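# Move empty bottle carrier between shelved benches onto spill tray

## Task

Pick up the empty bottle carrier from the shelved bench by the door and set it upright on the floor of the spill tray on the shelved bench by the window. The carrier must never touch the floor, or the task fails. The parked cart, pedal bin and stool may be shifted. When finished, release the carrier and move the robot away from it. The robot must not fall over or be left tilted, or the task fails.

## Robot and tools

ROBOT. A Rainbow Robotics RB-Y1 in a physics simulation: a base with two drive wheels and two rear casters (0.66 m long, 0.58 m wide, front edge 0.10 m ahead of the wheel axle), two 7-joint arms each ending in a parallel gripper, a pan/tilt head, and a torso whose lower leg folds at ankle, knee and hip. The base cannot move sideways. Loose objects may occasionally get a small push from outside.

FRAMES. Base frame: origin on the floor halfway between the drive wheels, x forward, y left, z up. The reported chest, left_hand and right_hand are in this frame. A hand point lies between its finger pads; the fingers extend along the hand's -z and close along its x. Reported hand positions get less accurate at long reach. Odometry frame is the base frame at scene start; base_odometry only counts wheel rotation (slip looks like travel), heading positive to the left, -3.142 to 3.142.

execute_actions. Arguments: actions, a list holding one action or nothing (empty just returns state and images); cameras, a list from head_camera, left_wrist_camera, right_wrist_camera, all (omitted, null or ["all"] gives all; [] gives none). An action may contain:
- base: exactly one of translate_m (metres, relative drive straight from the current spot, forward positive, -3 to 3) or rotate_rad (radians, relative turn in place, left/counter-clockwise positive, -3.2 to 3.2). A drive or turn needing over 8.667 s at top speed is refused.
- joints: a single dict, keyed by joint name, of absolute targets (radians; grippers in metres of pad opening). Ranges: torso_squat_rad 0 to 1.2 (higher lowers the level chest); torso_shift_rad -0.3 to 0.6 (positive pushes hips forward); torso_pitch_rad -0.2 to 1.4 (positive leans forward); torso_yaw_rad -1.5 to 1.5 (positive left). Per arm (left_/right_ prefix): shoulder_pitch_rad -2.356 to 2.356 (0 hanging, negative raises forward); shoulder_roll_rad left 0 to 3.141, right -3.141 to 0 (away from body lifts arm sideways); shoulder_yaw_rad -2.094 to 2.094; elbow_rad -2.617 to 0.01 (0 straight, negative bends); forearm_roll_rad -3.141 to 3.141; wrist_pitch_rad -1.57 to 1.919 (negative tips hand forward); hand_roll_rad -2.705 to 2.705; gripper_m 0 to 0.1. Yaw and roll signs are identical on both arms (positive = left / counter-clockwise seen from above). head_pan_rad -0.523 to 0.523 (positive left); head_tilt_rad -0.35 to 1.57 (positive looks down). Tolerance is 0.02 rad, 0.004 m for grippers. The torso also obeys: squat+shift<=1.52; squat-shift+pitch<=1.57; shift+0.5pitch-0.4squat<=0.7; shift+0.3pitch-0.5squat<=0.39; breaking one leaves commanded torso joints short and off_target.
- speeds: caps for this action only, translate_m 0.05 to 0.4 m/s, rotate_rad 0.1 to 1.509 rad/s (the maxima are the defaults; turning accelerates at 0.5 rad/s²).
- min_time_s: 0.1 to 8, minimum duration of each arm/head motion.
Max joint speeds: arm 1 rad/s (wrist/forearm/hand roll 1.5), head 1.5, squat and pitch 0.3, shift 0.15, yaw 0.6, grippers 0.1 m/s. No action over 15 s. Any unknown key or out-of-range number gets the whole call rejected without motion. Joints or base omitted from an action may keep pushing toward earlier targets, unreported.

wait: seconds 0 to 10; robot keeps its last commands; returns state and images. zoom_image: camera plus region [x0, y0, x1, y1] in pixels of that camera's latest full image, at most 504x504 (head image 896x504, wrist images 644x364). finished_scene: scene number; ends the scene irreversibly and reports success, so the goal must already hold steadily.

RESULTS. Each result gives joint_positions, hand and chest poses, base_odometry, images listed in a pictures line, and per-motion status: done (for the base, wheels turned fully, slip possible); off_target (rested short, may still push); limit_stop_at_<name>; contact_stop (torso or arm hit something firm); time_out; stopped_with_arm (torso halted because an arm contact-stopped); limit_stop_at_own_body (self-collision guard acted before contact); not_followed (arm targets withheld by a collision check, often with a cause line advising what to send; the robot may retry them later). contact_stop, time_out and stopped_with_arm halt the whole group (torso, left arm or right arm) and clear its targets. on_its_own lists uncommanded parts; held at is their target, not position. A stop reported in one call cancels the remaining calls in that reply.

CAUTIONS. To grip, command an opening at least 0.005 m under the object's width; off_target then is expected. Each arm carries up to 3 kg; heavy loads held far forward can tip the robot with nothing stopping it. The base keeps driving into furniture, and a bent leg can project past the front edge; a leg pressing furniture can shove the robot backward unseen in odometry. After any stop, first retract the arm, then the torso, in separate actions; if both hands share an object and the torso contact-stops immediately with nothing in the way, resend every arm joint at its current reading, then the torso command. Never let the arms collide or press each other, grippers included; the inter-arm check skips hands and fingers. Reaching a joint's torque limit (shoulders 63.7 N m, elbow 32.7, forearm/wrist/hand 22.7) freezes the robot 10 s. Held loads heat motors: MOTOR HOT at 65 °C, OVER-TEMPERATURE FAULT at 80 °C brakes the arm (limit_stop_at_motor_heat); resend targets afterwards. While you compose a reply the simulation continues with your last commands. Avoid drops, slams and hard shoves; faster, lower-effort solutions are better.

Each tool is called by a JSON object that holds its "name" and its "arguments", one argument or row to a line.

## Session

{"name": "execute_actions", "arguments": {
  "actions": [
    {"joints":{"head_tilt_rad":0.3}}
  ],
  "cameras": ["head_camera"]
}}

{"name": "execute_actions", "arguments": {
  "actions": [
    {"base":{"rotate_rad":1.1}}
  ],
  "cameras": ["head_camera"]
}}

{"name": "execute_actions", "arguments": {
  "actions": [
    {"base":{"rotate_rad":1.1}}
  ],
  "cameras": ["head_camera"]
}}

{"name": "execute_actions", "arguments": {
  "actions": [
    {"base":{"rotate_rad":1.1}}
  ],
  "cameras": ["head_camera"]
}}

{"name": "execute_actions", "arguments": {
  "actions": [
    {"base":{"rotate_rad":1.1}}
  ],
  "cameras": ["head_camera"]
}}

{"name": "execute_actions", "arguments": {
  "actions": [
    {"base":{"rotate_rad":1.1}}
  ],
  "cameras": ["head_camera"]
}}

Scene clock: 0.60 s.
base_odometry: x=+0.000 y=+0.000 heading=+0.000 (m, m, rad; odometry frame)
base_status: not commanded
joint_positions: torso_squat_rad=+0.350 torso_shift_rad=-0.001 torso_pitch_rad=+0.000 torso_yaw_rad=+0.000 left_shoulder_pitch_rad=+0.001 left_shoulder_roll_rad=+0.038 left_shoulder_yaw_rad=-0.032 left_elbow_rad=-0.137 left_forearm_roll_rad=+0.044 left_wrist_pitch_rad=+0.041 left_hand_roll_rad=+0.033 left_gripper_m=+0.101 right_shoulder_pitch_rad=-0.045 right_shoulder_roll_rad=-0.024 right_shoulder_yaw_rad=-0.021 right_elbow_rad=-0.238 right_forearm_roll_rad=-0.038 right_wrist_pitch_rad=-0.051 right_hand_roll_rad=+0.004 right_gripper_m=+0.100 head_pan_rad=+0.000 head_tilt_rad=+0.300
joint_status: all done
chest: x=-0.2285 y=-0.0006 z=+1.2474 quat_wxyz=(+1.000, +0.001, +0.000, +0.000) (m; base frame)
left_hand: x=-0.1717 y=+0.2474 z=+0.5649 quat_wxyz=(+0.998, +0.016, -0.048, +0.022) (m; base frame)
right_hand: x=-0.0697 y=-0.2390 z=+0.5804 quat_wxyz=(+0.986, -0.010, -0.165, -0.018) (m; base frame)
pictures: head_camera
camera_calibration (this result's frames):
head_camera: T_world_to_cam=[[0.0225515, -0.999217, 0.0325132, -0.0443152], [-0.241787, -0.0370072, -0.969623, 1.40777], [0.970067, 0.0140052, -0.242432, 0.493247], [0, 0, 0, 1]] pos_world=[-0.137104, 0.000909052, 1.48603]
Images, in order (width x height): head_camera 896x504.

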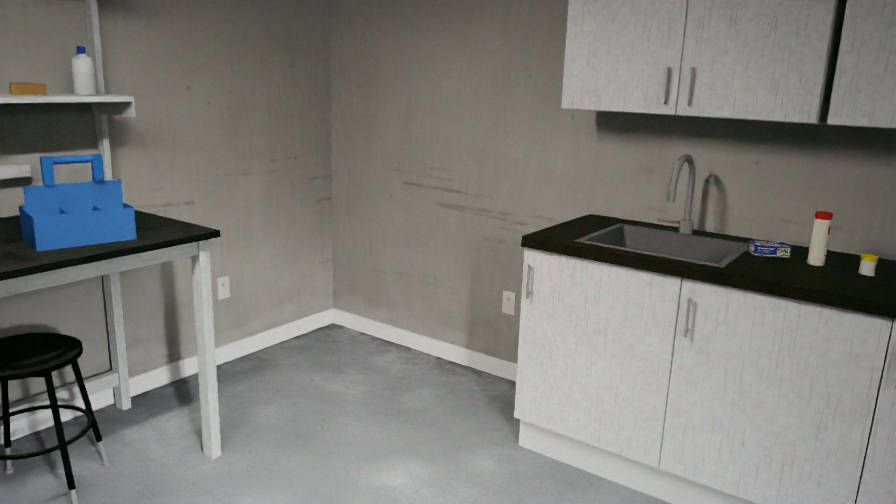

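Scene clock: 4.13 s.
base_odometry: x=+0.000 y=+0.000 heading=+1.099 (m, m, rad; odometry frame)
base_status: done
joint_positions: torso_squat_rad=+0.350 torso_shift_rad=-0.001 torso_pitch_rad=+0.000 torso_yaw_rad=+0.000 left_shoulder_pitch_rad=+0.001 left_shoulder_roll_rad=+0.038 left_shoulder_yaw_rad=-0.032 left_elbow_rad=-0.137 left_forearm_roll_rad=+0.044 left_wrist_pitch_rad=+0.041 left_hand_roll_rad=+0.033 left_gripper_m=+0.101 right_shoulder_pitch_rad=-0.045 right_shoulder_roll_rad=-0.024 right_shoulder_yaw_rad=-0.021 right_elbow_rad=-0.238 right_forearm_roll_rad=-0.038 right_wrist_pitch_rad=-0.051 right_hand_roll_rad=+0.004 right_gripper_m=+0.100 head_pan_rad=+0.000 head_tilt_rad=+0.300
joint_status: not commanded
chest: x=-0.2285 y=-0.0006 z=+1.2474 quat_wxyz=(+1.000, +0.001, +0.000, +0.000) (m; base frame)
left_hand: x=-0.1717 y=+0.2474 z=+0.5649 quat_wxyz=(+0.998, +0.016, -0.048, +0.022) (m; base frame)
right_hand: x=-0.0697 y=-0.2390 z=+0.5804 quat_wxyz=(+0.986, -0.010, -0.165, -0.018) (m; base frame)
pictures: head_camera
camera_calibration (this result's frames):
head_camera: T_world_to_cam=[[0.0225515, -0.999217, 0.0325163, -0.0443178], [-0.241787, -0.0370102, -0.969623, 1.40777], [0.970067, 0.0140044, -0.242432, 0.493247], [0, 0, 0, 1]] pos_world=[-0.137104, 0.000911132, 1.48603]
Images, in order (width x height): head_camera 896x504.

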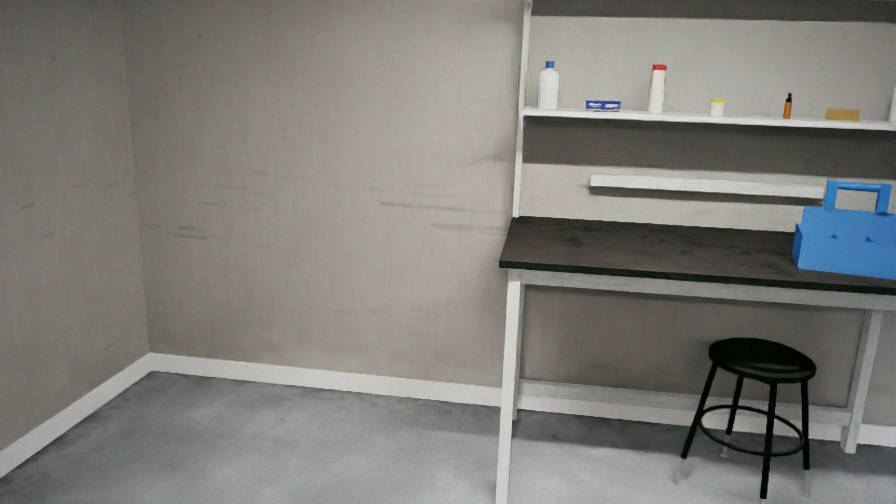

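Scene clock: 7.67 s.
base_odometry: x=+0.000 y=+0.000 heading=+2.199 (m, m, rad; odometry frame)
base_status: done
joint_positions: torso_squat_rad=+0.350 torso_shift_rad=-0.001 torso_pitch_rad=+0.000 torso_yaw_rad=+0.000 left_shoulder_pitch_rad=+0.001 left_shoulder_roll_rad=+0.038 left_shoulder_yaw_rad=-0.032 left_elbow_rad=-0.137 left_forearm_roll_rad=+0.044 left_wrist_pitch_rad=+0.041 left_hand_roll_rad=+0.033 left_gripper_m=+0.101 right_shoulder_pitch_rad=-0.045 right_shoulder_roll_rad=-0.024 right_shoulder_yaw_rad=-0.021 right_elbow_rad=-0.238 right_forearm_roll_rad=-0.038 right_wrist_pitch_rad=-0.051 right_hand_roll_rad=+0.004 right_gripper_m=+0.100 head_pan_rad=+0.000 head_tilt_rad=+0.300
joint_status: not commanded
chest: x=-0.2285 y=-0.0005 z=+1.2474 quat_wxyz=(+1.000, +0.001, +0.000, +0.000) (m; base frame)
left_hand: x=-0.1717 y=+0.2474 z=+0.5649 quat_wxyz=(+0.998, +0.016, -0.048, +0.022) (m; base frame)
right_hand: x=-0.0697 y=-0.2390 z=+0.5804 quat_wxyz=(+0.986, -0.010, -0.165, -0.018) (m; base frame)
pictures: head_camera
camera_calibration (this result's frames):
head_camera: T_world_to_cam=[[0.0225514, -0.999216, 0.0325349, -0.0443314], [-0.241787, -0.0370283, -0.969623, 1.40777], [0.970067, 0.0139999, -0.242432, 0.493247], [0, 0, 0, 1]] pos_world=[-0.137103, 0.000925209, 1.48603]
Images, in order (width x height): head_camera 896x504.

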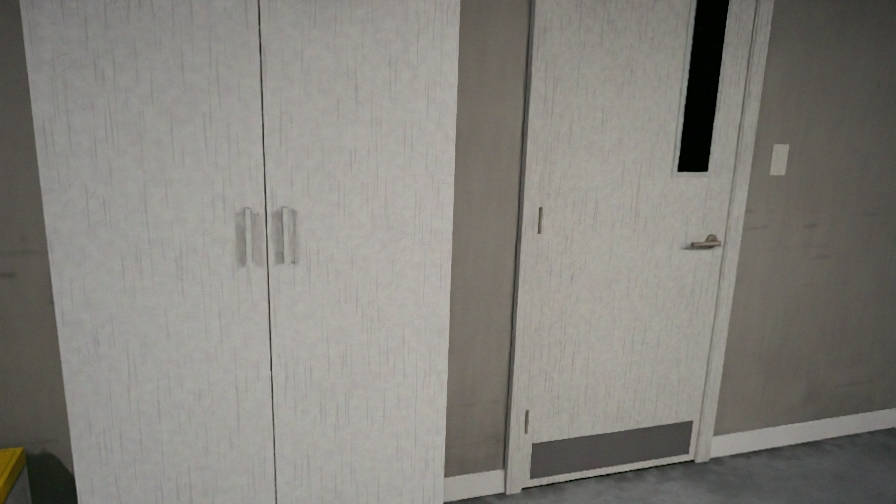

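Scene clock: 11.20 s.
base_odometry: x=+0.000 y=-0.001 heading=-2.985 (m, m, rad; odometry frame)
base_status: done
joint_positions: torso_squat_rad=+0.350 torso_shift_rad=-0.001 torso_pitch_rad=+0.000 torso_yaw_rad=+0.000 left_shoulder_pitch_rad=+0.001 left_shoulder_roll_rad=+0.038 left_shoulder_yaw_rad=-0.032 left_elbow_rad=-0.137 left_forearm_roll_rad=+0.044 left_wrist_pitch_rad=+0.041 left_hand_roll_rad=+0.033 left_gripper_m=+0.101 right_shoulder_pitch_rad=-0.045 right_shoulder_roll_rad=-0.024 right_shoulder_yaw_rad=-0.021 right_elbow_rad=-0.238 right_forearm_roll_rad=-0.038 right_wrist_pitch_rad=-0.051 right_hand_roll_rad=+0.004 right_gripper_m=+0.100 head_pan_rad=+0.000 head_tilt_rad=+0.300
joint_status: not commanded
chest: x=-0.2285 y=-0.0005 z=+1.2474 quat_wxyz=(+1.000, +0.001, +0.000, +0.000) (m; base frame)
left_hand: x=-0.1717 y=+0.2474 z=+0.5649 quat_wxyz=(+0.998, +0.016, -0.048, +0.022) (m; base frame)
right_hand: x=-0.0697 y=-0.2390 z=+0.5804 quat_wxyz=(+0.986, -0.010, -0.165, -0.018) (m; base frame)
pictures: head_camera
camera_calibration (this result's frames):
head_camera: T_world_to_cam=[[0.0225515, -0.999216, 0.0325439, -0.0443388], [-0.241787, -0.037037, -0.969622, 1.40777], [0.970067, 0.0139978, -0.242433, 0.493248], [0, 0, 0, 1]] pos_world=[-0.137103, 0.000931067, 1.48603]
Images, in order (width x height): head_camera 896x504.

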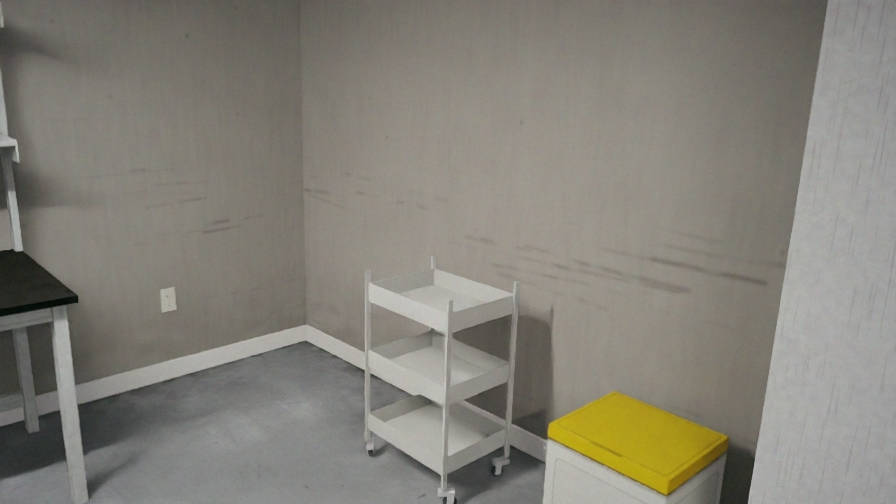

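Scene clock: 14.73 s.
base_odometry: x=+0.000 y=+0.000 heading=-1.885 (m, m, rad; odometry frame)
base_status: done
joint_positions: torso_squat_rad=+0.350 torso_shift_rad=-0.001 torso_pitch_rad=+0.000 torso_yaw_rad=+0.000 left_shoulder_pitch_rad=+0.001 left_shoulder_roll_rad=+0.038 left_shoulder_yaw_rad=-0.032 left_elbow_rad=-0.137 left_forearm_roll_rad=+0.044 left_wrist_pitch_rad=+0.041 left_hand_roll_rad=+0.033 left_gripper_m=+0.101 right_shoulder_pitch_rad=-0.045 right_shoulder_roll_rad=-0.024 right_shoulder_yaw_rad=-0.021 right_elbow_rad=-0.238 right_forearm_roll_rad=-0.038 right_wrist_pitch_rad=-0.051 right_hand_roll_rad=+0.004 right_gripper_m=+0.100 head_pan_rad=+0.000 head_tilt_rad=+0.300
joint_status: not commanded
chest: x=-0.2285 y=-0.0005 z=+1.2474 quat_wxyz=(+1.000, +0.001, +0.000, +0.000) (m; base frame)
left_hand: x=-0.1717 y=+0.2474 z=+0.5649 quat_wxyz=(+0.998, +0.016, -0.048, +0.022) (m; base frame)
right_hand: x=-0.0697 y=-0.2391 z=+0.5804 quat_wxyz=(+0.986, -0.010, -0.165, -0.018) (m; base frame)
pictures: head_camera
camera_calibration (this result's frames):
head_camera: T_world_to_cam=[[0.0225512, -0.999216, 0.0325465, -0.0443426], [-0.241787, -0.0370394, -0.969622, 1.40777], [0.970067, 0.0139969, -0.242432, 0.493247], [0, 0, 0, 1]] pos_world=[-0.137103, 0.000931168, 1.48603]
Images, in order (width x height): head_camera 896x504.

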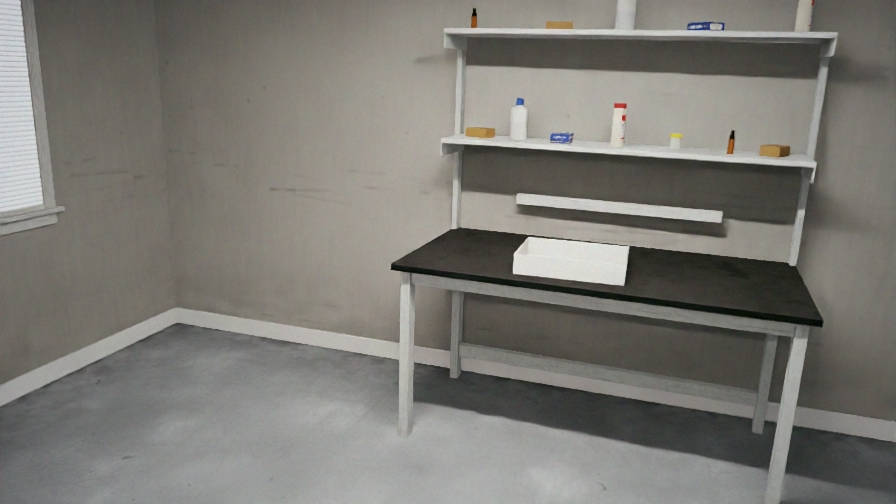

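Scene clock: 18.27 s.
base_odometry: x=+0.000 y=+0.000 heading=-0.786 (m, m, rad; odometry frame)
base_status: done
joint_positions: torso_squat_rad=+0.350 torso_shift_rad=-0.001 torso_pitch_rad=+0.000 torso_yaw_rad=+0.000 left_shoulder_pitch_rad=+0.001 left_shoulder_roll_rad=+0.038 left_shoulder_yaw_rad=-0.032 left_elbow_rad=-0.137 left_forearm_roll_rad=+0.044 left_wrist_pitch_rad=+0.041 left_hand_roll_rad=+0.033 left_gripper_m=+0.101 right_shoulder_pitch_rad=-0.045 right_shoulder_roll_rad=-0.024 right_shoulder_yaw_rad=-0.021 right_elbow_rad=-0.238 right_forearm_roll_rad=-0.038 right_wrist_pitch_rad=-0.051 right_hand_roll_rad=+0.004 right_gripper_m=+0.100 head_pan_rad=+0.000 head_tilt_rad=+0.300
joint_status: not commanded
chest: x=-0.2285 y=-0.0005 z=+1.2474 quat_wxyz=(+1.000, +0.001, +0.000, +0.000) (m; base frame)
left_hand: x=-0.1717 y=+0.2474 z=+0.5649 quat_wxyz=(+0.998, +0.016, -0.048, +0.022) (m; base frame)
right_hand: x=-0.0697 y=-0.2391 z=+0.5804 quat_wxyz=(+0.986, -0.010, -0.165, -0.018) (m; base frame)
pictures: head_camera
camera_calibration (this result's frames):
head_camera: T_world_to_cam=[[0.0225515, -0.999216, 0.03255, -0.044346], [-0.241787, -0.0370429, -0.969622, 1.40777], [0.970067, 0.0139963, -0.242432, 0.493247], [0, 0, 0, 1]] pos_world=[-0.137103, 0.000932965, 1.48603]
Images, in order (width x height): head_camera 896x504.

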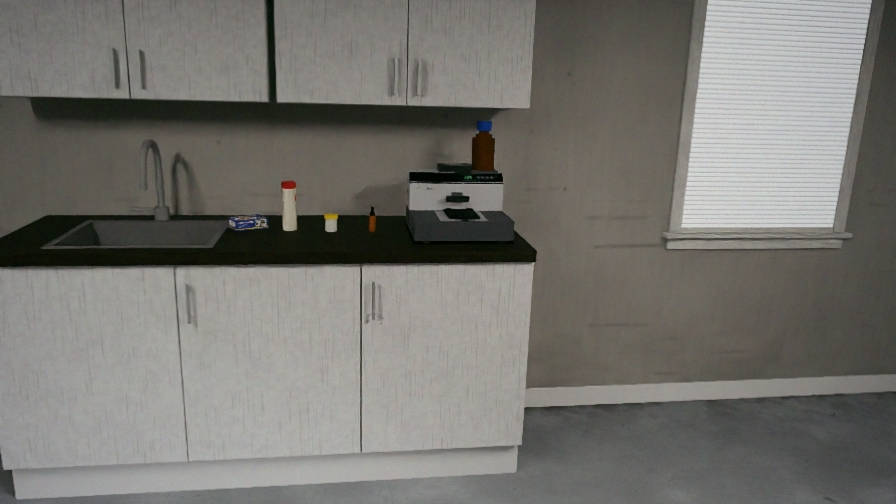

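{"name": "execute_actions", "arguments": {
  "actions": [
    {"base":{"rotate_rad":1.27},"joints":{"head_tilt_rad":0.4,"torso_squat_rad":0.7,"left_shoulder_pitch_rad":-0.9,"left_shoulder_roll_rad":0.04,"left_shoulder_yaw_rad":0.25,"left_elbow_rad":-1.4,"left_forearm_roll_rad":0.02,"left_wrist_pitch_rad":0.7,"left_hand_roll_rad":1.52}}
  ],
  "cameras": []
}}

{"name": "execute_actions", "arguments": {
  "actions": [
    {"base":{"translate_m":1.4}}
  ],
  "cameras": ["head_camera","left_wrist_camera"]
}}

Scene clock: 22.47 s.
base_odometry: x=+0.000 y=+0.000 heading=+0.483 (m, m, rad; odometry frame)
base_status: done
joint_positions: torso_squat_rad=+0.700 torso_shift_rad=-0.001 torso_pitch_rad=+0.000 torso_yaw_rad=+0.000 left_shoulder_pitch_rad=-0.900 left_shoulder_roll_rad=+0.040 left_shoulder_yaw_rad=+0.250 left_elbow_rad=-1.400 left_forearm_roll_rad=+0.020 left_wrist_pitch_rad=+0.700 left_hand_roll_rad=+1.520 left_gripper_m=+0.101 right_shoulder_pitch_rad=-0.045 right_shoulder_roll_rad=-0.024 right_shoulder_yaw_rad=-0.021 right_elbow_rad=-0.238 right_forearm_roll_rad=-0.038 right_wrist_pitch_rad=-0.051 right_hand_roll_rad=+0.004 right_gripper_m=+0.100 head_pan_rad=+0.000 head_tilt_rad=+0.400
joint_status: all done
chest: x=-0.2285 y=-0.0005 z=+1.1253 quat_wxyz=(+1.000, +0.001, +0.000, +0.000) (m; base frame)
left_hand: x=+0.4461 y=+0.1630 z=+1.1780 quat_wxyz=(+0.527, -0.517, -0.471, +0.482) (m; base frame)
right_hand: x=-0.0696 y=-0.2390 z=+0.4584 quat_wxyz=(+0.986, -0.010, -0.165, -0.018) (m; base frame)
pictures: none
No camera images: the call's "cameras" was empty. Leave "cameras" out to get every camera's image.

Scene clock: 27.50 s.
base_odometry: x=+1.239 y=+0.651 heading=+0.484 (m, m, rad; odometry frame)
base_status: done
joint_positions: torso_squat_rad=+0.700 torso_shift_rad=-0.001 torso_pitch_rad=+0.000 torso_yaw_rad=+0.000 left_shoulder_pitch_rad=-0.900 left_shoulder_roll_rad=+0.040 left_shoulder_yaw_rad=+0.250 left_elbow_rad=-1.400 left_forearm_roll_rad=+0.020 left_wrist_pitch_rad=+0.700 left_hand_roll_rad=+1.520 left_gripper_m=+0.101 right_shoulder_pitch_rad=-0.045 right_shoulder_roll_rad=-0.024 right_shoulder_yaw_rad=-0.021 right_elbow_rad=-0.238 right_forearm_roll_rad=-0.038 right_wrist_pitch_rad=-0.051 right_hand_roll_rad=+0.004 right_gripper_m=+0.100 head_pan_rad=+0.000 head_tilt_rad=+0.400
joint_status: not commanded
chest: x=-0.2283 y=-0.0005 z=+1.1253 quat_wxyz=(+1.000, +0.001, +0.000, +0.000) (m; base frame)
left_hand: x=+0.4463 y=+0.1630 z=+1.1777 quat_wxyz=(+0.528, -0.517, -0.471, +0.482) (m; base frame)
right_hand: x=-0.0696 y=-0.2390 z=+0.4583 quat_wxyz=(+0.986, -0.010, -0.165, -0.018) (m; base frame)
pictures: head_camera, left_wrist_camera
camera_calibration (this result's frames):
head_camera: T_world_to_cam=[[0.0258052, -0.999214, 0.0300984, -0.0363982], [-0.33745, -0.0370481, -0.940614, 1.23124], [0.94099, 0.014116, -0.338141, 0.584326], [0, 0, 0, 1]] pos_world=[-0.133423, 0.00099717, 1.3568]
left_wrist_camera: T_world_to_cam=[[0.0932354, 0.995545, -0.0140195, -0.19062], [-0.640801, 0.0707777, 0.764437, -0.600627], [0.762024, -0.0622889, 0.644546, -1.00106], [0, 0, 0, 1]] pos_world=[0.395718, 0.169927, 1.1017]
Images, in order (width x height): head_camera 896x504, left_wrist_camera 644x364.

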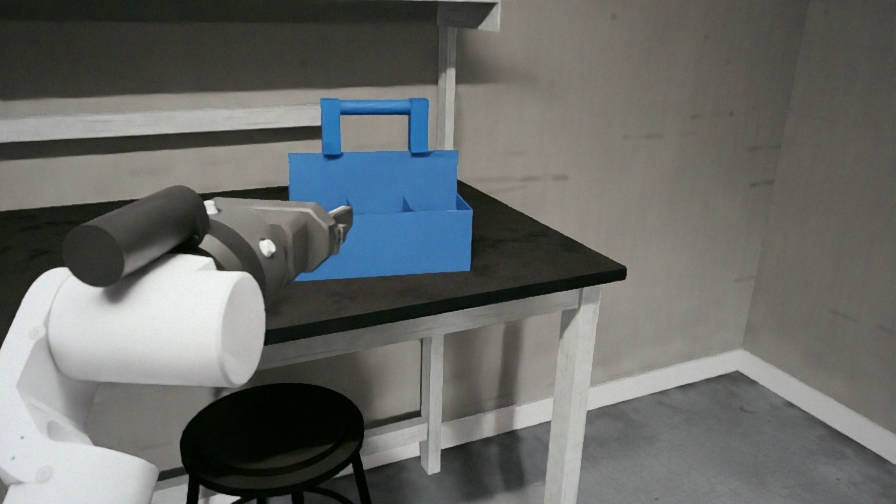

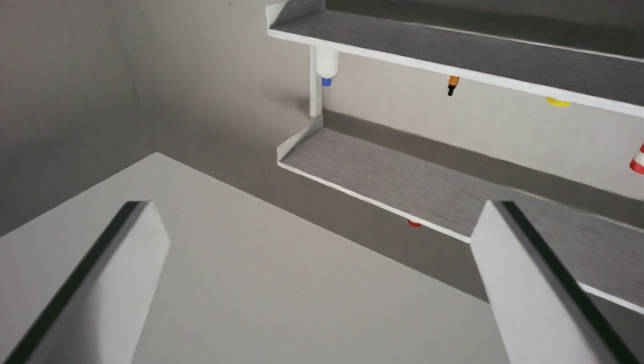

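{"name": "execute_actions", "arguments": {
  "actions": [
    {"base":{"rotate_rad":0.07},"joints":{"torso_squat_rad":0.75}}
  ],
  "cameras": []
}}

{"name": "execute_actions", "arguments": {
  "actions": [
    {"base":{"translate_m":0.38},"speeds":{"translate_m":0.2}}
  ],
  "cameras": ["head_camera","left_wrist_camera"]
}}

Scene clock: 29.00 s.
base_odometry: x=+1.239 y=+0.651 heading=+0.553 (m, m, rad; odometry frame)
base_status: done
joint_positions: torso_squat_rad=+0.750 torso_shift_rad=-0.001 torso_pitch_rad=+0.000 torso_yaw_rad=+0.000 left_shoulder_pitch_rad=-0.900 left_shoulder_roll_rad=+0.040 left_shoulder_yaw_rad=+0.250 left_elbow_rad=-1.400 left_forearm_roll_rad=+0.020 left_wrist_pitch_rad=+0.700 left_hand_roll_rad=+1.520 left_gripper_m=+0.101 right_shoulder_pitch_rad=-0.045 right_shoulder_roll_rad=-0.024 right_shoulder_yaw_rad=-0.021 right_elbow_rad=-0.238 right_forearm_roll_rad=-0.038 right_wrist_pitch_rad=-0.051 right_hand_roll_rad=+0.004 right_gripper_m=+0.100 head_pan_rad=+0.000 head_tilt_rad=+0.400
joint_status: all done
chest: x=-0.2285 y=-0.0005 z=+1.1021 quat_wxyz=(+1.000, +0.001, +0.000, +0.000) (m; base frame)
left_hand: x=+0.4462 y=+0.1629 z=+1.1547 quat_wxyz=(+0.527, -0.517, -0.471, +0.482) (m; base frame)
right_hand: x=-0.0695 y=-0.2390 z=+0.4351 quat_wxyz=(+0.986, -0.010, -0.165, -0.018) (m; base frame)
pictures: none
No camera images: the call's "cameras" was empty. Leave "cameras" out to get every camera's image.

Scene clock: 32.27 s.
base_odometry: x=+1.563 y=+0.851 heading=+0.554 (m, m, rad; odometry frame)
base_status: done
joint_positions: torso_squat_rad=+0.750 torso_shift_rad=-0.001 torso_pitch_rad=+0.000 torso_yaw_rad=+0.000 left_shoulder_pitch_rad=-0.900 left_shoulder_roll_rad=+0.040 left_shoulder_yaw_rad=+0.250 left_elbow_rad=-1.400 left_forearm_roll_rad=+0.020 left_wrist_pitch_rad=+0.700 left_hand_roll_rad=+1.520 left_gripper_m=+0.101 right_shoulder_pitch_rad=-0.045 right_shoulder_roll_rad=-0.024 right_shoulder_yaw_rad=-0.021 right_elbow_rad=-0.238 right_forearm_roll_rad=-0.038 right_wrist_pitch_rad=-0.051 right_hand_roll_rad=+0.004 right_gripper_m=+0.100 head_pan_rad=+0.000 head_tilt_rad=+0.400
joint_status: not commanded
chest: x=-0.2283 y=-0.0005 z=+1.1021 quat_wxyz=(+1.000, +0.001, +0.000, +0.000) (m; base frame)
left_hand: x=+0.4463 y=+0.1630 z=+1.1545 quat_wxyz=(+0.528, -0.517, -0.471, +0.482) (m; base frame)
right_hand: x=-0.0696 y=-0.2390 z=+0.4351 quat_wxyz=(+0.986, -0.010, -0.165, -0.018) (m; base frame)
pictures: head_camera, left_wrist_camera
camera_calibration (this result's frames):
head_camera: T_world_to_cam=[[0.0258024, -0.999215, 0.0300522, -0.0356746], [-0.337423, -0.0370032, -0.940626, 1.20943], [0.940999, 0.0141301, -0.338113, 0.576454], [0, 0, 0, 1]] pos_world=[-0.133434, 0.000960693, 1.3336]
left_wrist_camera: T_world_to_cam=[[0.0932497, 0.995544, -0.0140291, -0.1909], [-0.640768, 0.0707916, 0.764464, -0.582926], [0.76205, -0.0622967, 0.644514, -0.986061], [0, 0, 0, 1]] pos_world=[0.395709, 0.169887, 1.07848]
Images, in order (width x height): head_camera 896x504, left_wrist_camera 644x364.

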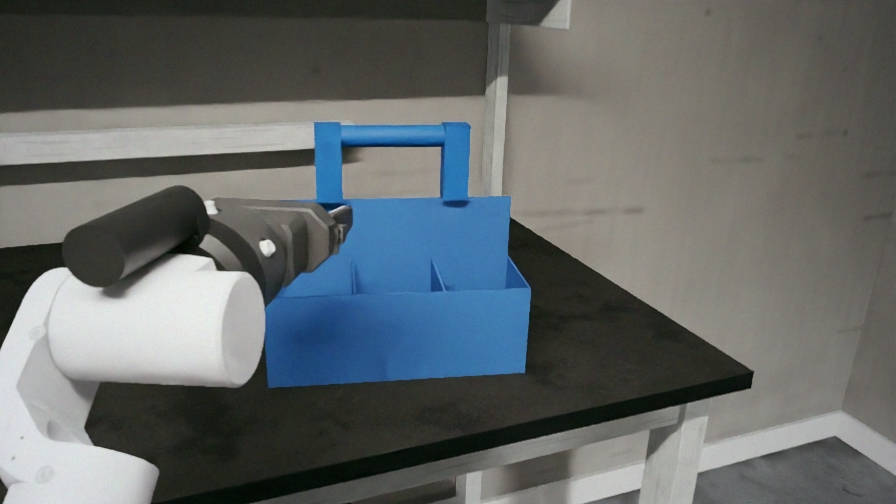

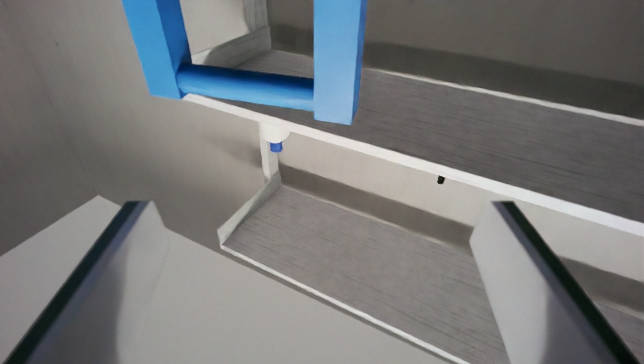

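{"name": "execute_actions", "arguments": {
  "actions": [
    {"base":{"translate_m":0.19},"speeds":{"translate_m":0.15}}
  ],
  "cameras": ["left_wrist_camera"]
}}

{"name": "execute_actions", "arguments": {
  "actions": [
    {"joints":{"left_gripper_m":0}}
  ],
  "cameras": []
}}

{"name": "execute_actions", "arguments": {
  "actions": [
    {"joints":{"torso_squat_rad":0.65}}
  ],
  "cameras": []
}}

{"name": "execute_actions", "arguments": {
  "actions": [
    {"base":{"translate_m":-0.6}}
  ],
  "cameras": ["head_camera"]
}}

Scene clock: 34.43 s.
base_odometry: x=+1.724 y=+0.951 heading=+0.555 (m, m, rad; odometry frame)
base_status: done
joint_positions: torso_squat_rad=+0.750 torso_shift_rad=-0.001 torso_pitch_rad=+0.000 torso_yaw_rad=+0.000 left_shoulder_pitch_rad=-0.900 left_shoulder_roll_rad=+0.040 left_shoulder_yaw_rad=+0.250 left_elbow_rad=-1.400 left_forearm_roll_rad=+0.020 left_wrist_pitch_rad=+0.700 left_hand_roll_rad=+1.520 left_gripper_m=+0.101 right_shoulder_pitch_rad=-0.045 right_shoulder_roll_rad=-0.024 right_shoulder_yaw_rad=-0.021 right_elbow_rad=-0.238 right_forearm_roll_rad=-0.038 right_wrist_pitch_rad=-0.051 right_hand_roll_rad=+0.004 right_gripper_m=+0.100 head_pan_rad=+0.000 head_tilt_rad=+0.400
joint_status: not commanded
chest: x=-0.2283 y=-0.0005 z=+1.1021 quat_wxyz=(+1.000, +0.001, +0.000, +0.000) (m; base frame)
left_hand: x=+0.4464 y=+0.1629 z=+1.1544 quat_wxyz=(+0.528, -0.517, -0.471, +0.482) (m; base frame)
right_hand: x=-0.0696 y=-0.2390 z=+0.4351 quat_wxyz=(+0.986, -0.010, -0.165, -0.018) (m; base frame)
pictures: left_wrist_camera
camera_calibration (this result's frames):
left_wrist_camera: T_world_to_cam=[[0.0932538, 0.995543, -0.0140479, -0.190883], [-0.640689, 0.0708023, 0.764529, -0.582948], [0.762116, -0.0622948, 0.644437, -0.986014], [0, 0, 0, 1]] pos_world=[0.395769, 0.169883, 1.07842]
Images, in order (width x height): left_wrist_camera 644x364.

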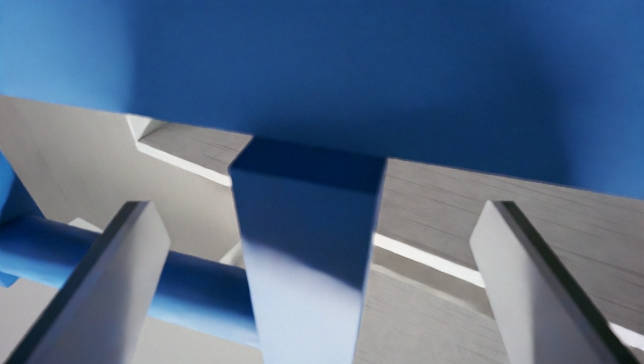

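Scene clock: 35.93 s.
base_odometry: x=+1.724 y=+0.951 heading=+0.555 (m, m, rad; odometry frame)
base_status: not commanded
joint_positions: torso_squat_rad=+0.750 torso_shift_rad=-0.001 torso_pitch_rad=+0.000 torso_yaw_rad=+0.000 left_shoulder_pitch_rad=-0.900 left_shoulder_roll_rad=+0.040 left_shoulder_yaw_rad=+0.250 left_elbow_rad=-1.400 left_forearm_roll_rad=+0.020 left_wrist_pitch_rad=+0.700 left_hand_roll_rad=+1.520 left_gripper_m=+0.036 right_shoulder_pitch_rad=-0.045 right_shoulder_roll_rad=-0.024 right_shoulder_yaw_rad=-0.021 right_elbow_rad=-0.238 right_forearm_roll_rad=-0.038 right_wrist_pitch_rad=-0.051 right_hand_roll_rad=+0.004 right_gripper_m=+0.100 head_pan_rad=+0.000 head_tilt_rad=+0.400
joint_status: left_gripper_m off_target (ended at +0.036, target +0.000)
chest: x=-0.2283 y=-0.0005 z=+1.1021 quat_wxyz=(+1.000, +0.001, +0.000, +0.000) (m; base frame)
left_hand: x=+0.4464 y=+0.1629 z=+1.1544 quat_wxyz=(+0.528, -0.517, -0.471, +0.482) (m; base frame)
right_hand: x=-0.0696 y=-0.2390 z=+0.4351 quat_wxyz=(+0.986, -0.010, -0.165, -0.018) (m; base frame)
pictures: none
No camera images: the call's "cameras" was empty. Leave "cameras" out to get every camera's image.

Scene clock: 37.03 s.
base_odometry: x=+1.724 y=+0.951 heading=+0.555 (m, m, rad; odometry frame)
base_status: not commanded
joint_positions: torso_squat_rad=+0.650 torso_shift_rad=-0.001 torso_pitch_rad=+0.000 torso_yaw_rad=+0.000 left_shoulder_pitch_rad=-0.899 left_shoulder_roll_rad=+0.040 left_shoulder_yaw_rad=+0.250 left_elbow_rad=-1.400 left_forearm_roll_rad=+0.020 left_wrist_pitch_rad=+0.700 left_hand_roll_rad=+1.520 left_gripper_m=+0.031 right_shoulder_pitch_rad=-0.045 right_shoulder_roll_rad=-0.024 right_shoulder_yaw_rad=-0.021 right_elbow_rad=-0.238 right_forearm_roll_rad=-0.038 right_wrist_pitch_rad=-0.051 right_hand_roll_rad=+0.004 right_gripper_m=+0.100 head_pan_rad=+0.000 head_tilt_rad=+0.400
joint_status: all done
on_its_own: left_gripper_m moved -0.004 toward your old target +0.000
chest: x=-0.2282 y=-0.0005 z=+1.1472 quat_wxyz=(+1.000, +0.001, +0.000, +0.000) (m; base frame)
left_hand: x=+0.4465 y=+0.1630 z=+1.1989 quat_wxyz=(+0.528, -0.517, -0.471, +0.483) (m; base frame)
right_hand: x=-0.0697 y=-0.2390 z=+0.4801 quat_wxyz=(+0.986, -0.010, -0.165, -0.018) (m; base frame)
pictures: none
No camera images: the call's "cameras" was empty. Leave "cameras" out to get every camera's image.

Scene clock: 40.57 s.
base_odometry: x=+1.214 y=+0.635 heading=+0.556 (m, m, rad; odometry frame)
base_status: done
joint_positions: torso_squat_rad=+0.650 torso_shift_rad=-0.001 torso_pitch_rad=+0.000 torso_yaw_rad=+0.000 left_shoulder_pitch_rad=-0.899 left_shoulder_roll_rad=+0.040 left_shoulder_yaw_rad=+0.250 left_elbow_rad=-1.400 left_forearm_roll_rad=+0.020 left_wrist_pitch_rad=+0.700 left_hand_roll_rad=+1.520 left_gripper_m=+0.031 right_shoulder_pitch_rad=-0.045 right_shoulder_roll_rad=-0.024 right_shoulder_yaw_rad=-0.021 right_elbow_rad=-0.238 right_forearm_roll_rad=-0.038 right_wrist_pitch_rad=-0.051 right_hand_roll_rad=+0.004 right_gripper_m=+0.100 head_pan_rad=+0.000 head_tilt_rad=+0.400
joint_status: not commanded
chest: x=-0.2283 y=-0.0005 z=+1.1472 quat_wxyz=(+1.000, +0.001, +0.000, +0.000) (m; base frame)
left_hand: x=+0.4464 y=+0.1630 z=+1.1990 quat_wxyz=(+0.528, -0.517, -0.471, +0.483) (m; base frame)
right_hand: x=-0.0696 y=-0.2390 z=+0.4802 quat_wxyz=(+0.986, -0.010, -0.165, -0.018) (m; base frame)
pictures: head_camera
camera_calibration (this result's frames):
head_camera: T_world_to_cam=[[0.0258066, -0.999215, 0.0300497, -0.0370376], [-0.337515, -0.0370037, -0.940592, 1.25177], [0.940966, 0.0141313, -0.338206, 0.591784], [0, 0, 0, 1]] pos_world=[-0.133403, 0.000948731, 1.37866]
Images, in order (width x height): head_camera 896x504.

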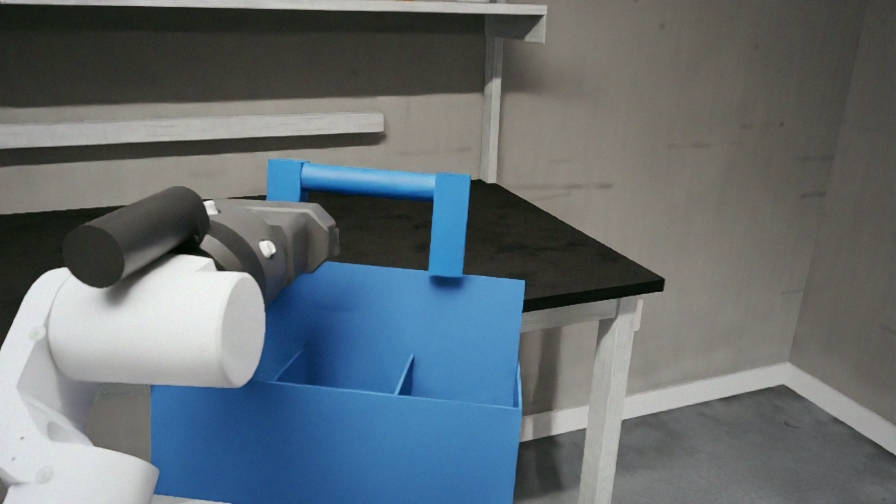

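{"name": "execute_actions", "arguments": {
  "actions": [
    {"base":{"rotate_rad":-2.845},"speeds":{"rotate_rad":0.8}}
  ],
  "cameras": []
}}

{"name": "execute_actions", "arguments": {
  "actions": [
    {"base":{"translate_m":2.5},"joints":{"torso_yaw_rad":0.5,"head_pan_rad":-0.5,"head_tilt_rad":0.5}}
  ],
  "cameras": ["head_camera"]
}}

Scene clock: 46.17 s.
base_odometry: x=+1.214 y=+0.635 heading=-2.288 (m, m, rad; odometry frame)
base_status: done
joint_positions: torso_squat_rad=+0.650 torso_shift_rad=-0.001 torso_pitch_rad=+0.000 torso_yaw_rad=+0.000 left_shoulder_pitch_rad=-0.899 left_shoulder_roll_rad=+0.040 left_shoulder_yaw_rad=+0.250 left_elbow_rad=-1.400 left_forearm_roll_rad=+0.020 left_wrist_pitch_rad=+0.700 left_hand_roll_rad=+1.520 left_gripper_m=+0.031 right_shoulder_pitch_rad=-0.045 right_shoulder_roll_rad=-0.024 right_shoulder_yaw_rad=-0.021 right_elbow_rad=-0.238 right_forearm_roll_rad=-0.038 right_wrist_pitch_rad=-0.051 right_hand_roll_rad=+0.004 right_gripper_m=+0.100 head_pan_rad=+0.000 head_tilt_rad=+0.400
joint_status: not commanded
chest: x=-0.2283 y=-0.0005 z=+1.1472 quat_wxyz=(+1.000, +0.001, +0.000, +0.000) (m; base frame)
left_hand: x=+0.4464 y=+0.1630 z=+1.1990 quat_wxyz=(+0.528, -0.517, -0.471, +0.483) (m; base frame)
right_hand: x=-0.0696 y=-0.2390 z=+0.4802 quat_wxyz=(+0.986, -0.010, -0.165, -0.018) (m; base frame)
pictures: none
No camera images: the call's "cameras" was empty. Leave "cameras" out to get every camera's image.

Scene clock: 53.93 s.
base_odometry: x=-0.430 y=-1.248 heading=-2.289 (m, m, rad; odometry frame)
base_status: done
joint_positions: torso_squat_rad=+0.650 torso_shift_rad=-0.001 torso_pitch_rad=+0.000 torso_yaw_rad=+0.487 left_shoulder_pitch_rad=-0.899 left_shoulder_roll_rad=+0.040 left_shoulder_yaw_rad=+0.250 left_elbow_rad=-1.400 left_forearm_roll_rad=+0.020 left_wrist_pitch_rad=+0.700 left_hand_roll_rad=+1.520 left_gripper_m=+0.031 right_shoulder_pitch_rad=-0.045 right_shoulder_roll_rad=-0.024 right_shoulder_yaw_rad=-0.021 right_elbow_rad=-0.238 right_forearm_roll_rad=-0.038 right_wrist_pitch_rad=-0.051 right_hand_roll_rad=+0.004 right_gripper_m=+0.100 head_pan_rad=-0.500 head_tilt_rad=+0.500
joint_status: torso_yaw_rad limit_stop_at_own_body (moved +0.487 of +0.500); the others done
chest: x=-0.2283 y=-0.0005 z=+1.1472 quat_wxyz=(+0.971, +0.001, +0.000, +0.241) (m; base frame)
left_hand: x=+0.2913 y=+0.4600 z=+1.1992 quat_wxyz=(+0.396, -0.388, -0.581, +0.596) (m; base frame)
right_hand: x=+0.0240 y=-0.1369 z=+0.4803 quat_wxyz=(+0.961, +0.030, -0.163, +0.220) (m; base frame)
pictures: head_camera
camera_calibration (this result's frames):
head_camera: T_world_to_cam=[[0.0161719, -0.999495, 0.0273561, -0.0249948], [-0.430205, -0.0316532, -0.902176, 1.18016], [0.902587, 0.00282119, -0.430499, 0.71044], [0, 0, 0, 1]] pos_world=[-0.133119, 0.0103693, 1.37124]
Images, in order (width x height): head_camera 896x504.

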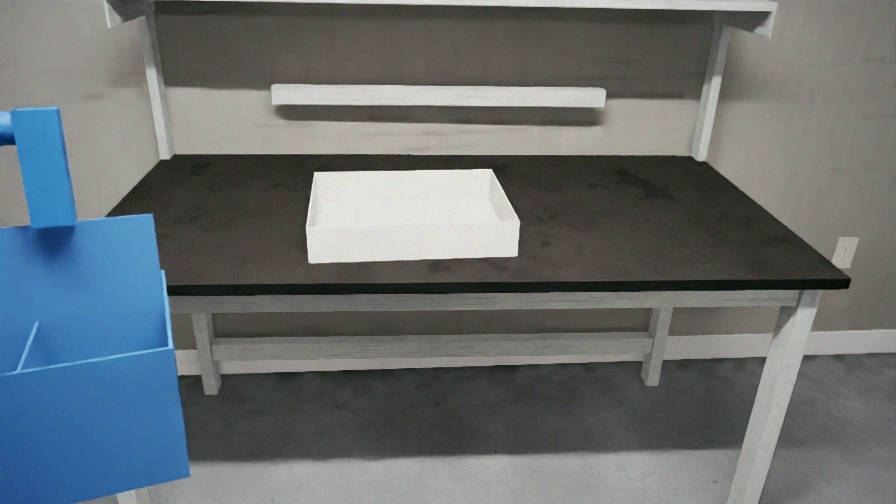

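{"name": "execute_actions", "arguments": {
  "actions": [
    {"joints":{"torso_yaw_rad":0.03,"head_pan_rad":0,"head_tilt_rad":0.8,"right_shoulder_roll_rad":-0.2}}
  ],
  "cameras": []
}}

{"name": "execute_actions", "arguments": {
  "actions": [
    {"base":{"translate_m":0.8},"joints":{"torso_squat_rad":0.8}}
  ],
  "cameras": ["head_camera"]
}}

Scene clock: 55.57 s.
base_odometry: x=-0.430 y=-1.248 heading=-2.289 (m, m, rad; odometry frame)
base_status: not commanded
joint_positions: torso_squat_rad=+0.650 torso_shift_rad=-0.001 torso_pitch_rad=+0.000 torso_yaw_rad=+0.030 left_shoulder_pitch_rad=-0.899 left_shoulder_roll_rad=+0.040 left_shoulder_yaw_rad=+0.250 left_elbow_rad=-1.400 left_forearm_roll_rad=+0.020 left_wrist_pitch_rad=+0.700 left_hand_roll_rad=+1.520 left_gripper_m=+0.031 right_shoulder_pitch_rad=-0.045 right_shoulder_roll_rad=-0.200 right_shoulder_yaw_rad=-0.021 right_elbow_rad=-0.238 right_forearm_roll_rad=-0.038 right_wrist_pitch_rad=-0.051 right_hand_roll_rad=+0.004 right_gripper_m=+0.100 head_pan_rad=+0.000 head_tilt_rad=+0.800
joint_status: all done
chest: x=-0.2283 y=-0.0004 z=+1.1472 quat_wxyz=(+1.000, +0.001, +0.000, +0.015) (m; base frame)
left_hand: x=+0.4412 y=+0.1835 z=+1.1988 quat_wxyz=(+0.520, -0.510, -0.478, +0.491) (m; base frame)
right_hand: x=-0.0572 y=-0.3654 z=+0.4955 quat_wxyz=(+0.981, -0.094, -0.169, +0.008) (m; base frame)
pictures: none
No camera images: the call's "cameras" was empty. Leave "cameras" out to get every camera's image.

Scene clock: 59.17 s.
base_odometry: x=-0.957 y=-1.851 heading=-2.290 (m, m, rad; odometry frame)
base_status: done
joint_positions: torso_squat_rad=+0.800 torso_shift_rad=-0.001 torso_pitch_rad=+0.000 torso_yaw_rad=+0.030 left_shoulder_pitch_rad=-0.899 left_shoulder_roll_rad=+0.040 left_shoulder_yaw_rad=+0.250 left_elbow_rad=-1.400 left_forearm_roll_rad=+0.020 left_wrist_pitch_rad=+0.700 left_hand_roll_rad=+1.520 left_gripper_m=+0.031 right_shoulder_pitch_rad=-0.045 right_shoulder_roll_rad=-0.200 right_shoulder_yaw_rad=-0.021 right_elbow_rad=-0.238 right_forearm_roll_rad=-0.038 right_wrist_pitch_rad=-0.051 right_hand_roll_rad=+0.004 right_gripper_m=+0.100 head_pan_rad=+0.000 head_tilt_rad=+0.800
joint_status: all done
chest: x=-0.2283 y=-0.0004 z=+1.0776 quat_wxyz=(+1.000, +0.001, +0.000, +0.015) (m; base frame)
left_hand: x=+0.4412 y=+0.1835 z=+1.1293 quat_wxyz=(+0.520, -0.510, -0.478, +0.491) (m; base frame)
right_hand: x=-0.0571 y=-0.3653 z=+0.4259 quat_wxyz=(+0.981, -0.094, -0.169, +0.008) (m; base frame)
pictures: head_camera
camera_calibration (this result's frames):
head_camera: T_world_to_cam=[[0.0663634, -0.997643, 0.0174516, -0.00969682], [-0.675713, -0.057804, -0.734895, 0.853831], [0.734171, 0.0369778, -0.677957, 0.959621], [0, 0, 0, 1]] pos_world=[-0.126937, 0.00419618, 1.27823]
Images, in order (width x height): head_camera 896x504.

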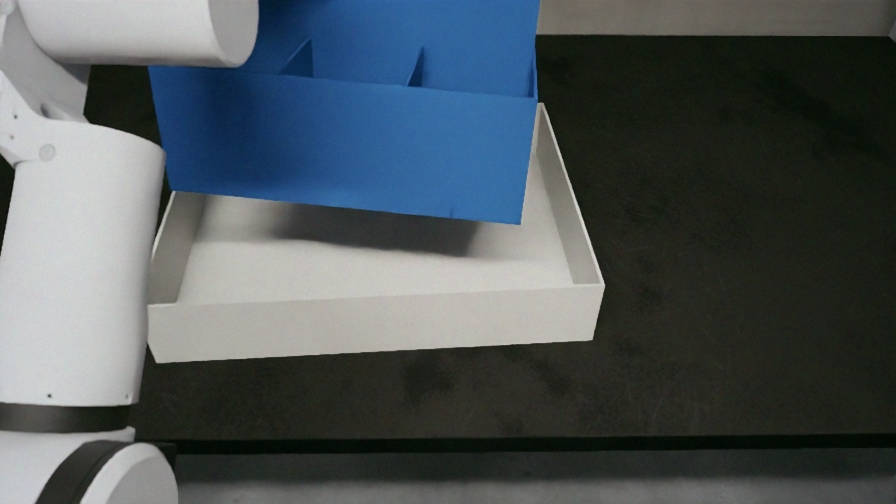

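{"name": "execute_actions", "arguments": {
  "actions": [
    {"base":{"rotate_rad":0.5},"speeds":{"rotate_rad":0.3},"joints":{"torso_yaw_rad":-0.38}}
  ],
  "cameras": []
}}

{"name": "execute_actions", "arguments": {
  "actions": [
    {"base":{"translate_m":-0.04},"joints":{"torso_squat_rad":0.88}}
  ],
  "cameras": ["head_camera"]
}}

Scene clock: 61.93 s.
base_odometry: x=-0.957 y=-1.850 heading=-1.790 (m, m, rad; odometry frame)
base_status: done
joint_positions: torso_squat_rad=+0.800 torso_shift_rad=-0.001 torso_pitch_rad=+0.000 torso_yaw_rad=-0.380 left_shoulder_pitch_rad=-0.899 left_shoulder_roll_rad=+0.040 left_shoulder_yaw_rad=+0.250 left_elbow_rad=-1.400 left_forearm_roll_rad=+0.020 left_wrist_pitch_rad=+0.700 left_hand_roll_rad=+1.520 left_gripper_m=+0.031 right_shoulder_pitch_rad=-0.045 right_shoulder_roll_rad=-0.200 right_shoulder_yaw_rad=-0.021 right_elbow_rad=-0.238 right_forearm_roll_rad=-0.038 right_wrist_pitch_rad=-0.051 right_hand_roll_rad=+0.004 right_gripper_m=+0.100 head_pan_rad=+0.000 head_tilt_rad=+0.800
joint_status: all done
chest: x=-0.2283 y=-0.0005 z=+1.0776 quat_wxyz=(+0.982, +0.001, +0.000, -0.189) (m; base frame)
left_hand: x=+0.4591 y=-0.0986 z=+1.1290 quat_wxyz=(+0.609, -0.596, -0.364, +0.375) (m; base frame)
right_hand: x=-0.2171 y=-0.4032 z=+0.4258 quat_wxyz=(+0.962, -0.127, -0.146, -0.192) (m; base frame)
pictures: none
No camera images: the call's "cameras" was empty. Leave "cameras" out to get every camera's image.

Scene clock: 63.57 s.
base_odometry: x=-0.948 y=-1.811 heading=-1.789 (m, m, rad; odometry frame)
base_status: done
joint_positions: torso_squat_rad=+0.880 torso_shift_rad=-0.001 torso_pitch_rad=+0.000 torso_yaw_rad=-0.380 left_shoulder_pitch_rad=-0.899 left_shoulder_roll_rad=+0.040 left_shoulder_yaw_rad=+0.250 left_elbow_rad=-1.400 left_forearm_roll_rad=+0.020 left_wrist_pitch_rad=+0.700 left_hand_roll_rad=+1.520 left_gripper_m=+0.031 right_shoulder_pitch_rad=-0.045 right_shoulder_roll_rad=-0.200 right_shoulder_yaw_rad=-0.021 right_elbow_rad=-0.238 right_forearm_roll_rad=-0.038 right_wrist_pitch_rad=-0.051 right_hand_roll_rad=+0.004 right_gripper_m=+0.100 head_pan_rad=+0.000 head_tilt_rad=+0.800
joint_status: all done
chest: x=-0.2284 y=-0.0005 z=+1.0359 quat_wxyz=(+0.982, +0.001, +0.000, -0.189) (m; base frame)
left_hand: x=+0.4589 y=-0.0987 z=+1.0877 quat_wxyz=(+0.609, -0.596, -0.365, +0.375) (m; base frame)
right_hand: x=-0.2170 y=-0.4032 z=+0.3841 quat_wxyz=(+0.962, -0.127, -0.146, -0.192) (m; base frame)
pictures: head_camera
camera_calibration (this result's frames):
head_camera: T_world_to_cam=[[-0.336793, -0.941419, 0.0173442, -0.100944], [-0.642843, 0.21644, -0.734783, 0.83061], [0.687985, -0.25862, -0.67808, 0.920882], [0, 0, 0, 1]] pos_world=[-0.133598, -0.0366498, 1.2365]
Images, in order (width x height): head_camera 896x504.

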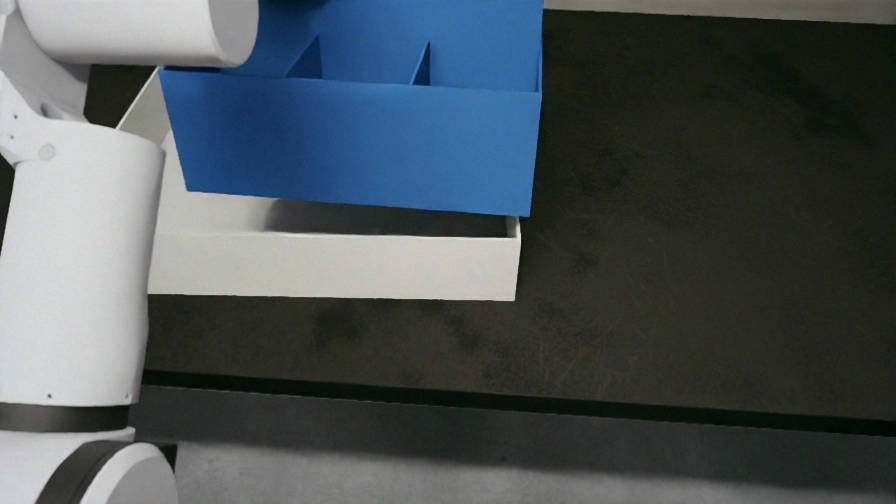

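Too far right now.

{"name": "execute_actions", "arguments": {
  "actions": [
    {"joints":{"torso_squat_rad":0.8}}
  ],
  "cameras": []
}}

{"name": "execute_actions", "arguments": {
  "actions": [
    {"base":{"translate_m":0.04},"joints":{"torso_yaw_rad":-0.32}}
  ],
  "cameras": []
}}

{"name": "execute_actions", "arguments": {
  "actions": [
    {"joints":{"torso_squat_rad":0.98}}
  ],
  "cameras": ["head_camera"]
}}

Scene clock: 64.67 s.
base_odometry: x=-0.948 y=-1.811 heading=-1.789 (m, m, rad; odometry frame)
base_status: not commanded
joint_positions: torso_squat_rad=+0.800 torso_shift_rad=-0.001 torso_pitch_rad=+0.000 torso_yaw_rad=-0.380 left_shoulder_pitch_rad=-0.899 left_shoulder_roll_rad=+0.040 left_shoulder_yaw_rad=+0.250 left_elbow_rad=-1.400 left_forearm_roll_rad=+0.020 left_wrist_pitch_rad=+0.700 left_hand_roll_rad=+1.520 left_gripper_m=+0.031 right_shoulder_pitch_rad=-0.045 right_shoulder_roll_rad=-0.200 right_shoulder_yaw_rad=-0.021 right_elbow_rad=-0.238 right_forearm_roll_rad=-0.038 right_wrist_pitch_rad=-0.051 right_hand_roll_rad=+0.004 right_gripper_m=+0.100 head_pan_rad=+0.000 head_tilt_rad=+0.800
joint_status: all done
chest: x=-0.2282 y=-0.0005 z=+1.0776 quat_wxyz=(+0.982, +0.001, +0.000, -0.189) (m; base frame)
left_hand: x=+0.4592 y=-0.0987 z=+1.1290 quat_wxyz=(+0.609, -0.596, -0.364, +0.375) (m; base frame)
right_hand: x=-0.2171 y=-0.4032 z=+0.4258 quat_wxyz=(+0.962, -0.127, -0.146, -0.192) (m; base frame)
pictures: none
No camera images: the call's "cameras" was empty. Leave "cameras" out to get every camera's image.

Scene clock: 66.63 s.
base_odometry: x=-0.956 y=-1.850 heading=-1.789 (m, m, rad; odometry frame)
base_status: done
joint_positions: torso_squat_rad=+0.800 torso_shift_rad=-0.001 torso_pitch_rad=+0.000 torso_yaw_rad=-0.320 left_shoulder_pitch_rad=-0.899 left_shoulder_roll_rad=+0.040 left_shoulder_yaw_rad=+0.250 left_elbow_rad=-1.400 left_forearm_roll_rad=+0.020 left_wrist_pitch_rad=+0.700 left_hand_roll_rad=+1.520 left_gripper_m=+0.031 right_shoulder_pitch_rad=-0.045 right_shoulder_roll_rad=-0.200 right_shoulder_yaw_rad=-0.021 right_elbow_rad=-0.238 right_forearm_roll_rad=-0.038 right_wrist_pitch_rad=-0.051 right_hand_roll_rad=+0.004 right_gripper_m=+0.100 head_pan_rad=+0.000 head_tilt_rad=+0.800
joint_status: all done
chest: x=-0.2282 y=-0.0005 z=+1.0776 quat_wxyz=(+0.987, +0.001, +0.000, -0.159) (m; base frame)
left_hand: x=+0.4638 y=-0.0572 z=+1.1290 quat_wxyz=(+0.598, -0.585, -0.382, +0.393) (m; base frame)
right_hand: x=-0.1927 y=-0.4018 z=+0.4258 quat_wxyz=(+0.967, -0.122, -0.150, -0.163) (m; base frame)
pictures: none
No camera images: the call's "cameras" was empty. Leave "cameras" out to get every camera's image.

Scene clock: 68.03 s.
base_odometry: x=-0.956 y=-1.850 heading=-1.789 (m, m, rad; odometry frame)
base_status: not commanded
joint_positions: torso_squat_rad=+0.980 torso_shift_rad=-0.001 torso_pitch_rad=+0.000 torso_yaw_rad=-0.320 left_shoulder_pitch_rad=-0.899 left_shoulder_roll_rad=+0.040 left_shoulder_yaw_rad=+0.250 left_elbow_rad=-1.400 left_forearm_roll_rad=+0.020 left_wrist_pitch_rad=+0.700 left_hand_roll_rad=+1.520 left_gripper_m=+0.031 right_shoulder_pitch_rad=-0.045 right_shoulder_roll_rad=-0.200 right_shoulder_yaw_rad=-0.021 right_elbow_rad=-0.238 right_forearm_roll_rad=-0.038 right_wrist_pitch_rad=-0.051 right_hand_roll_rad=+0.004 right_gripper_m=+0.100 head_pan_rad=+0.000 head_tilt_rad=+0.800
joint_status: all done
chest: x=-0.2283 y=-0.0005 z=+0.9798 quat_wxyz=(+0.987, +0.001, +0.000, -0.159) (m; base frame)
left_hand: x=+0.4637 y=-0.0571 z=+1.0314 quat_wxyz=(+0.598, -0.585, -0.382, +0.393) (m; base frame)
right_hand: x=-0.1926 y=-0.4018 z=+0.3280 quat_wxyz=(+0.967, -0.122, -0.150, -0.163) (m; base frame)
pictures: head_camera
camera_calibration (this result's frames):
head_camera: T_world_to_cam=[[-0.279669, -0.95994, 0.0173148, -0.0868926], [-0.654681, 0.177481, -0.734774, 0.786725], [0.702266, -0.216829, -0.678091, 0.886097], [0, 0, 0, 1]] pos_world=[-0.131523, -0.030909, 1.18042]
Images, in order (width x height): head_camera 896x504.

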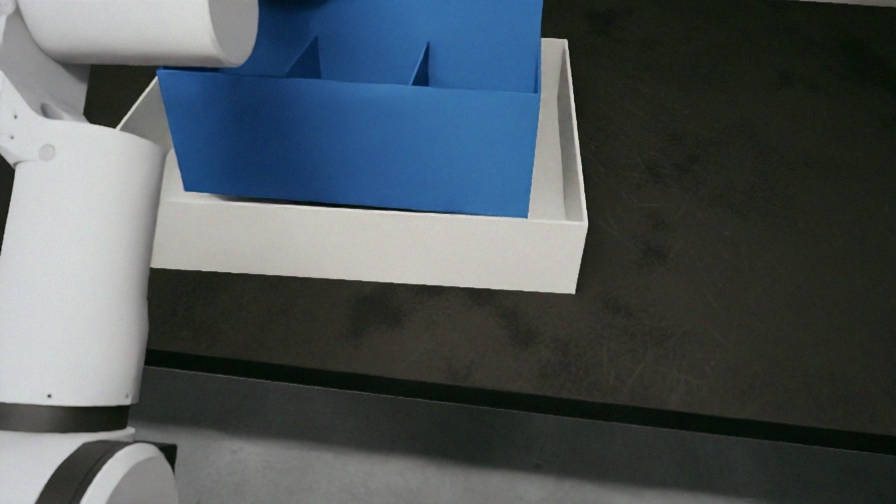

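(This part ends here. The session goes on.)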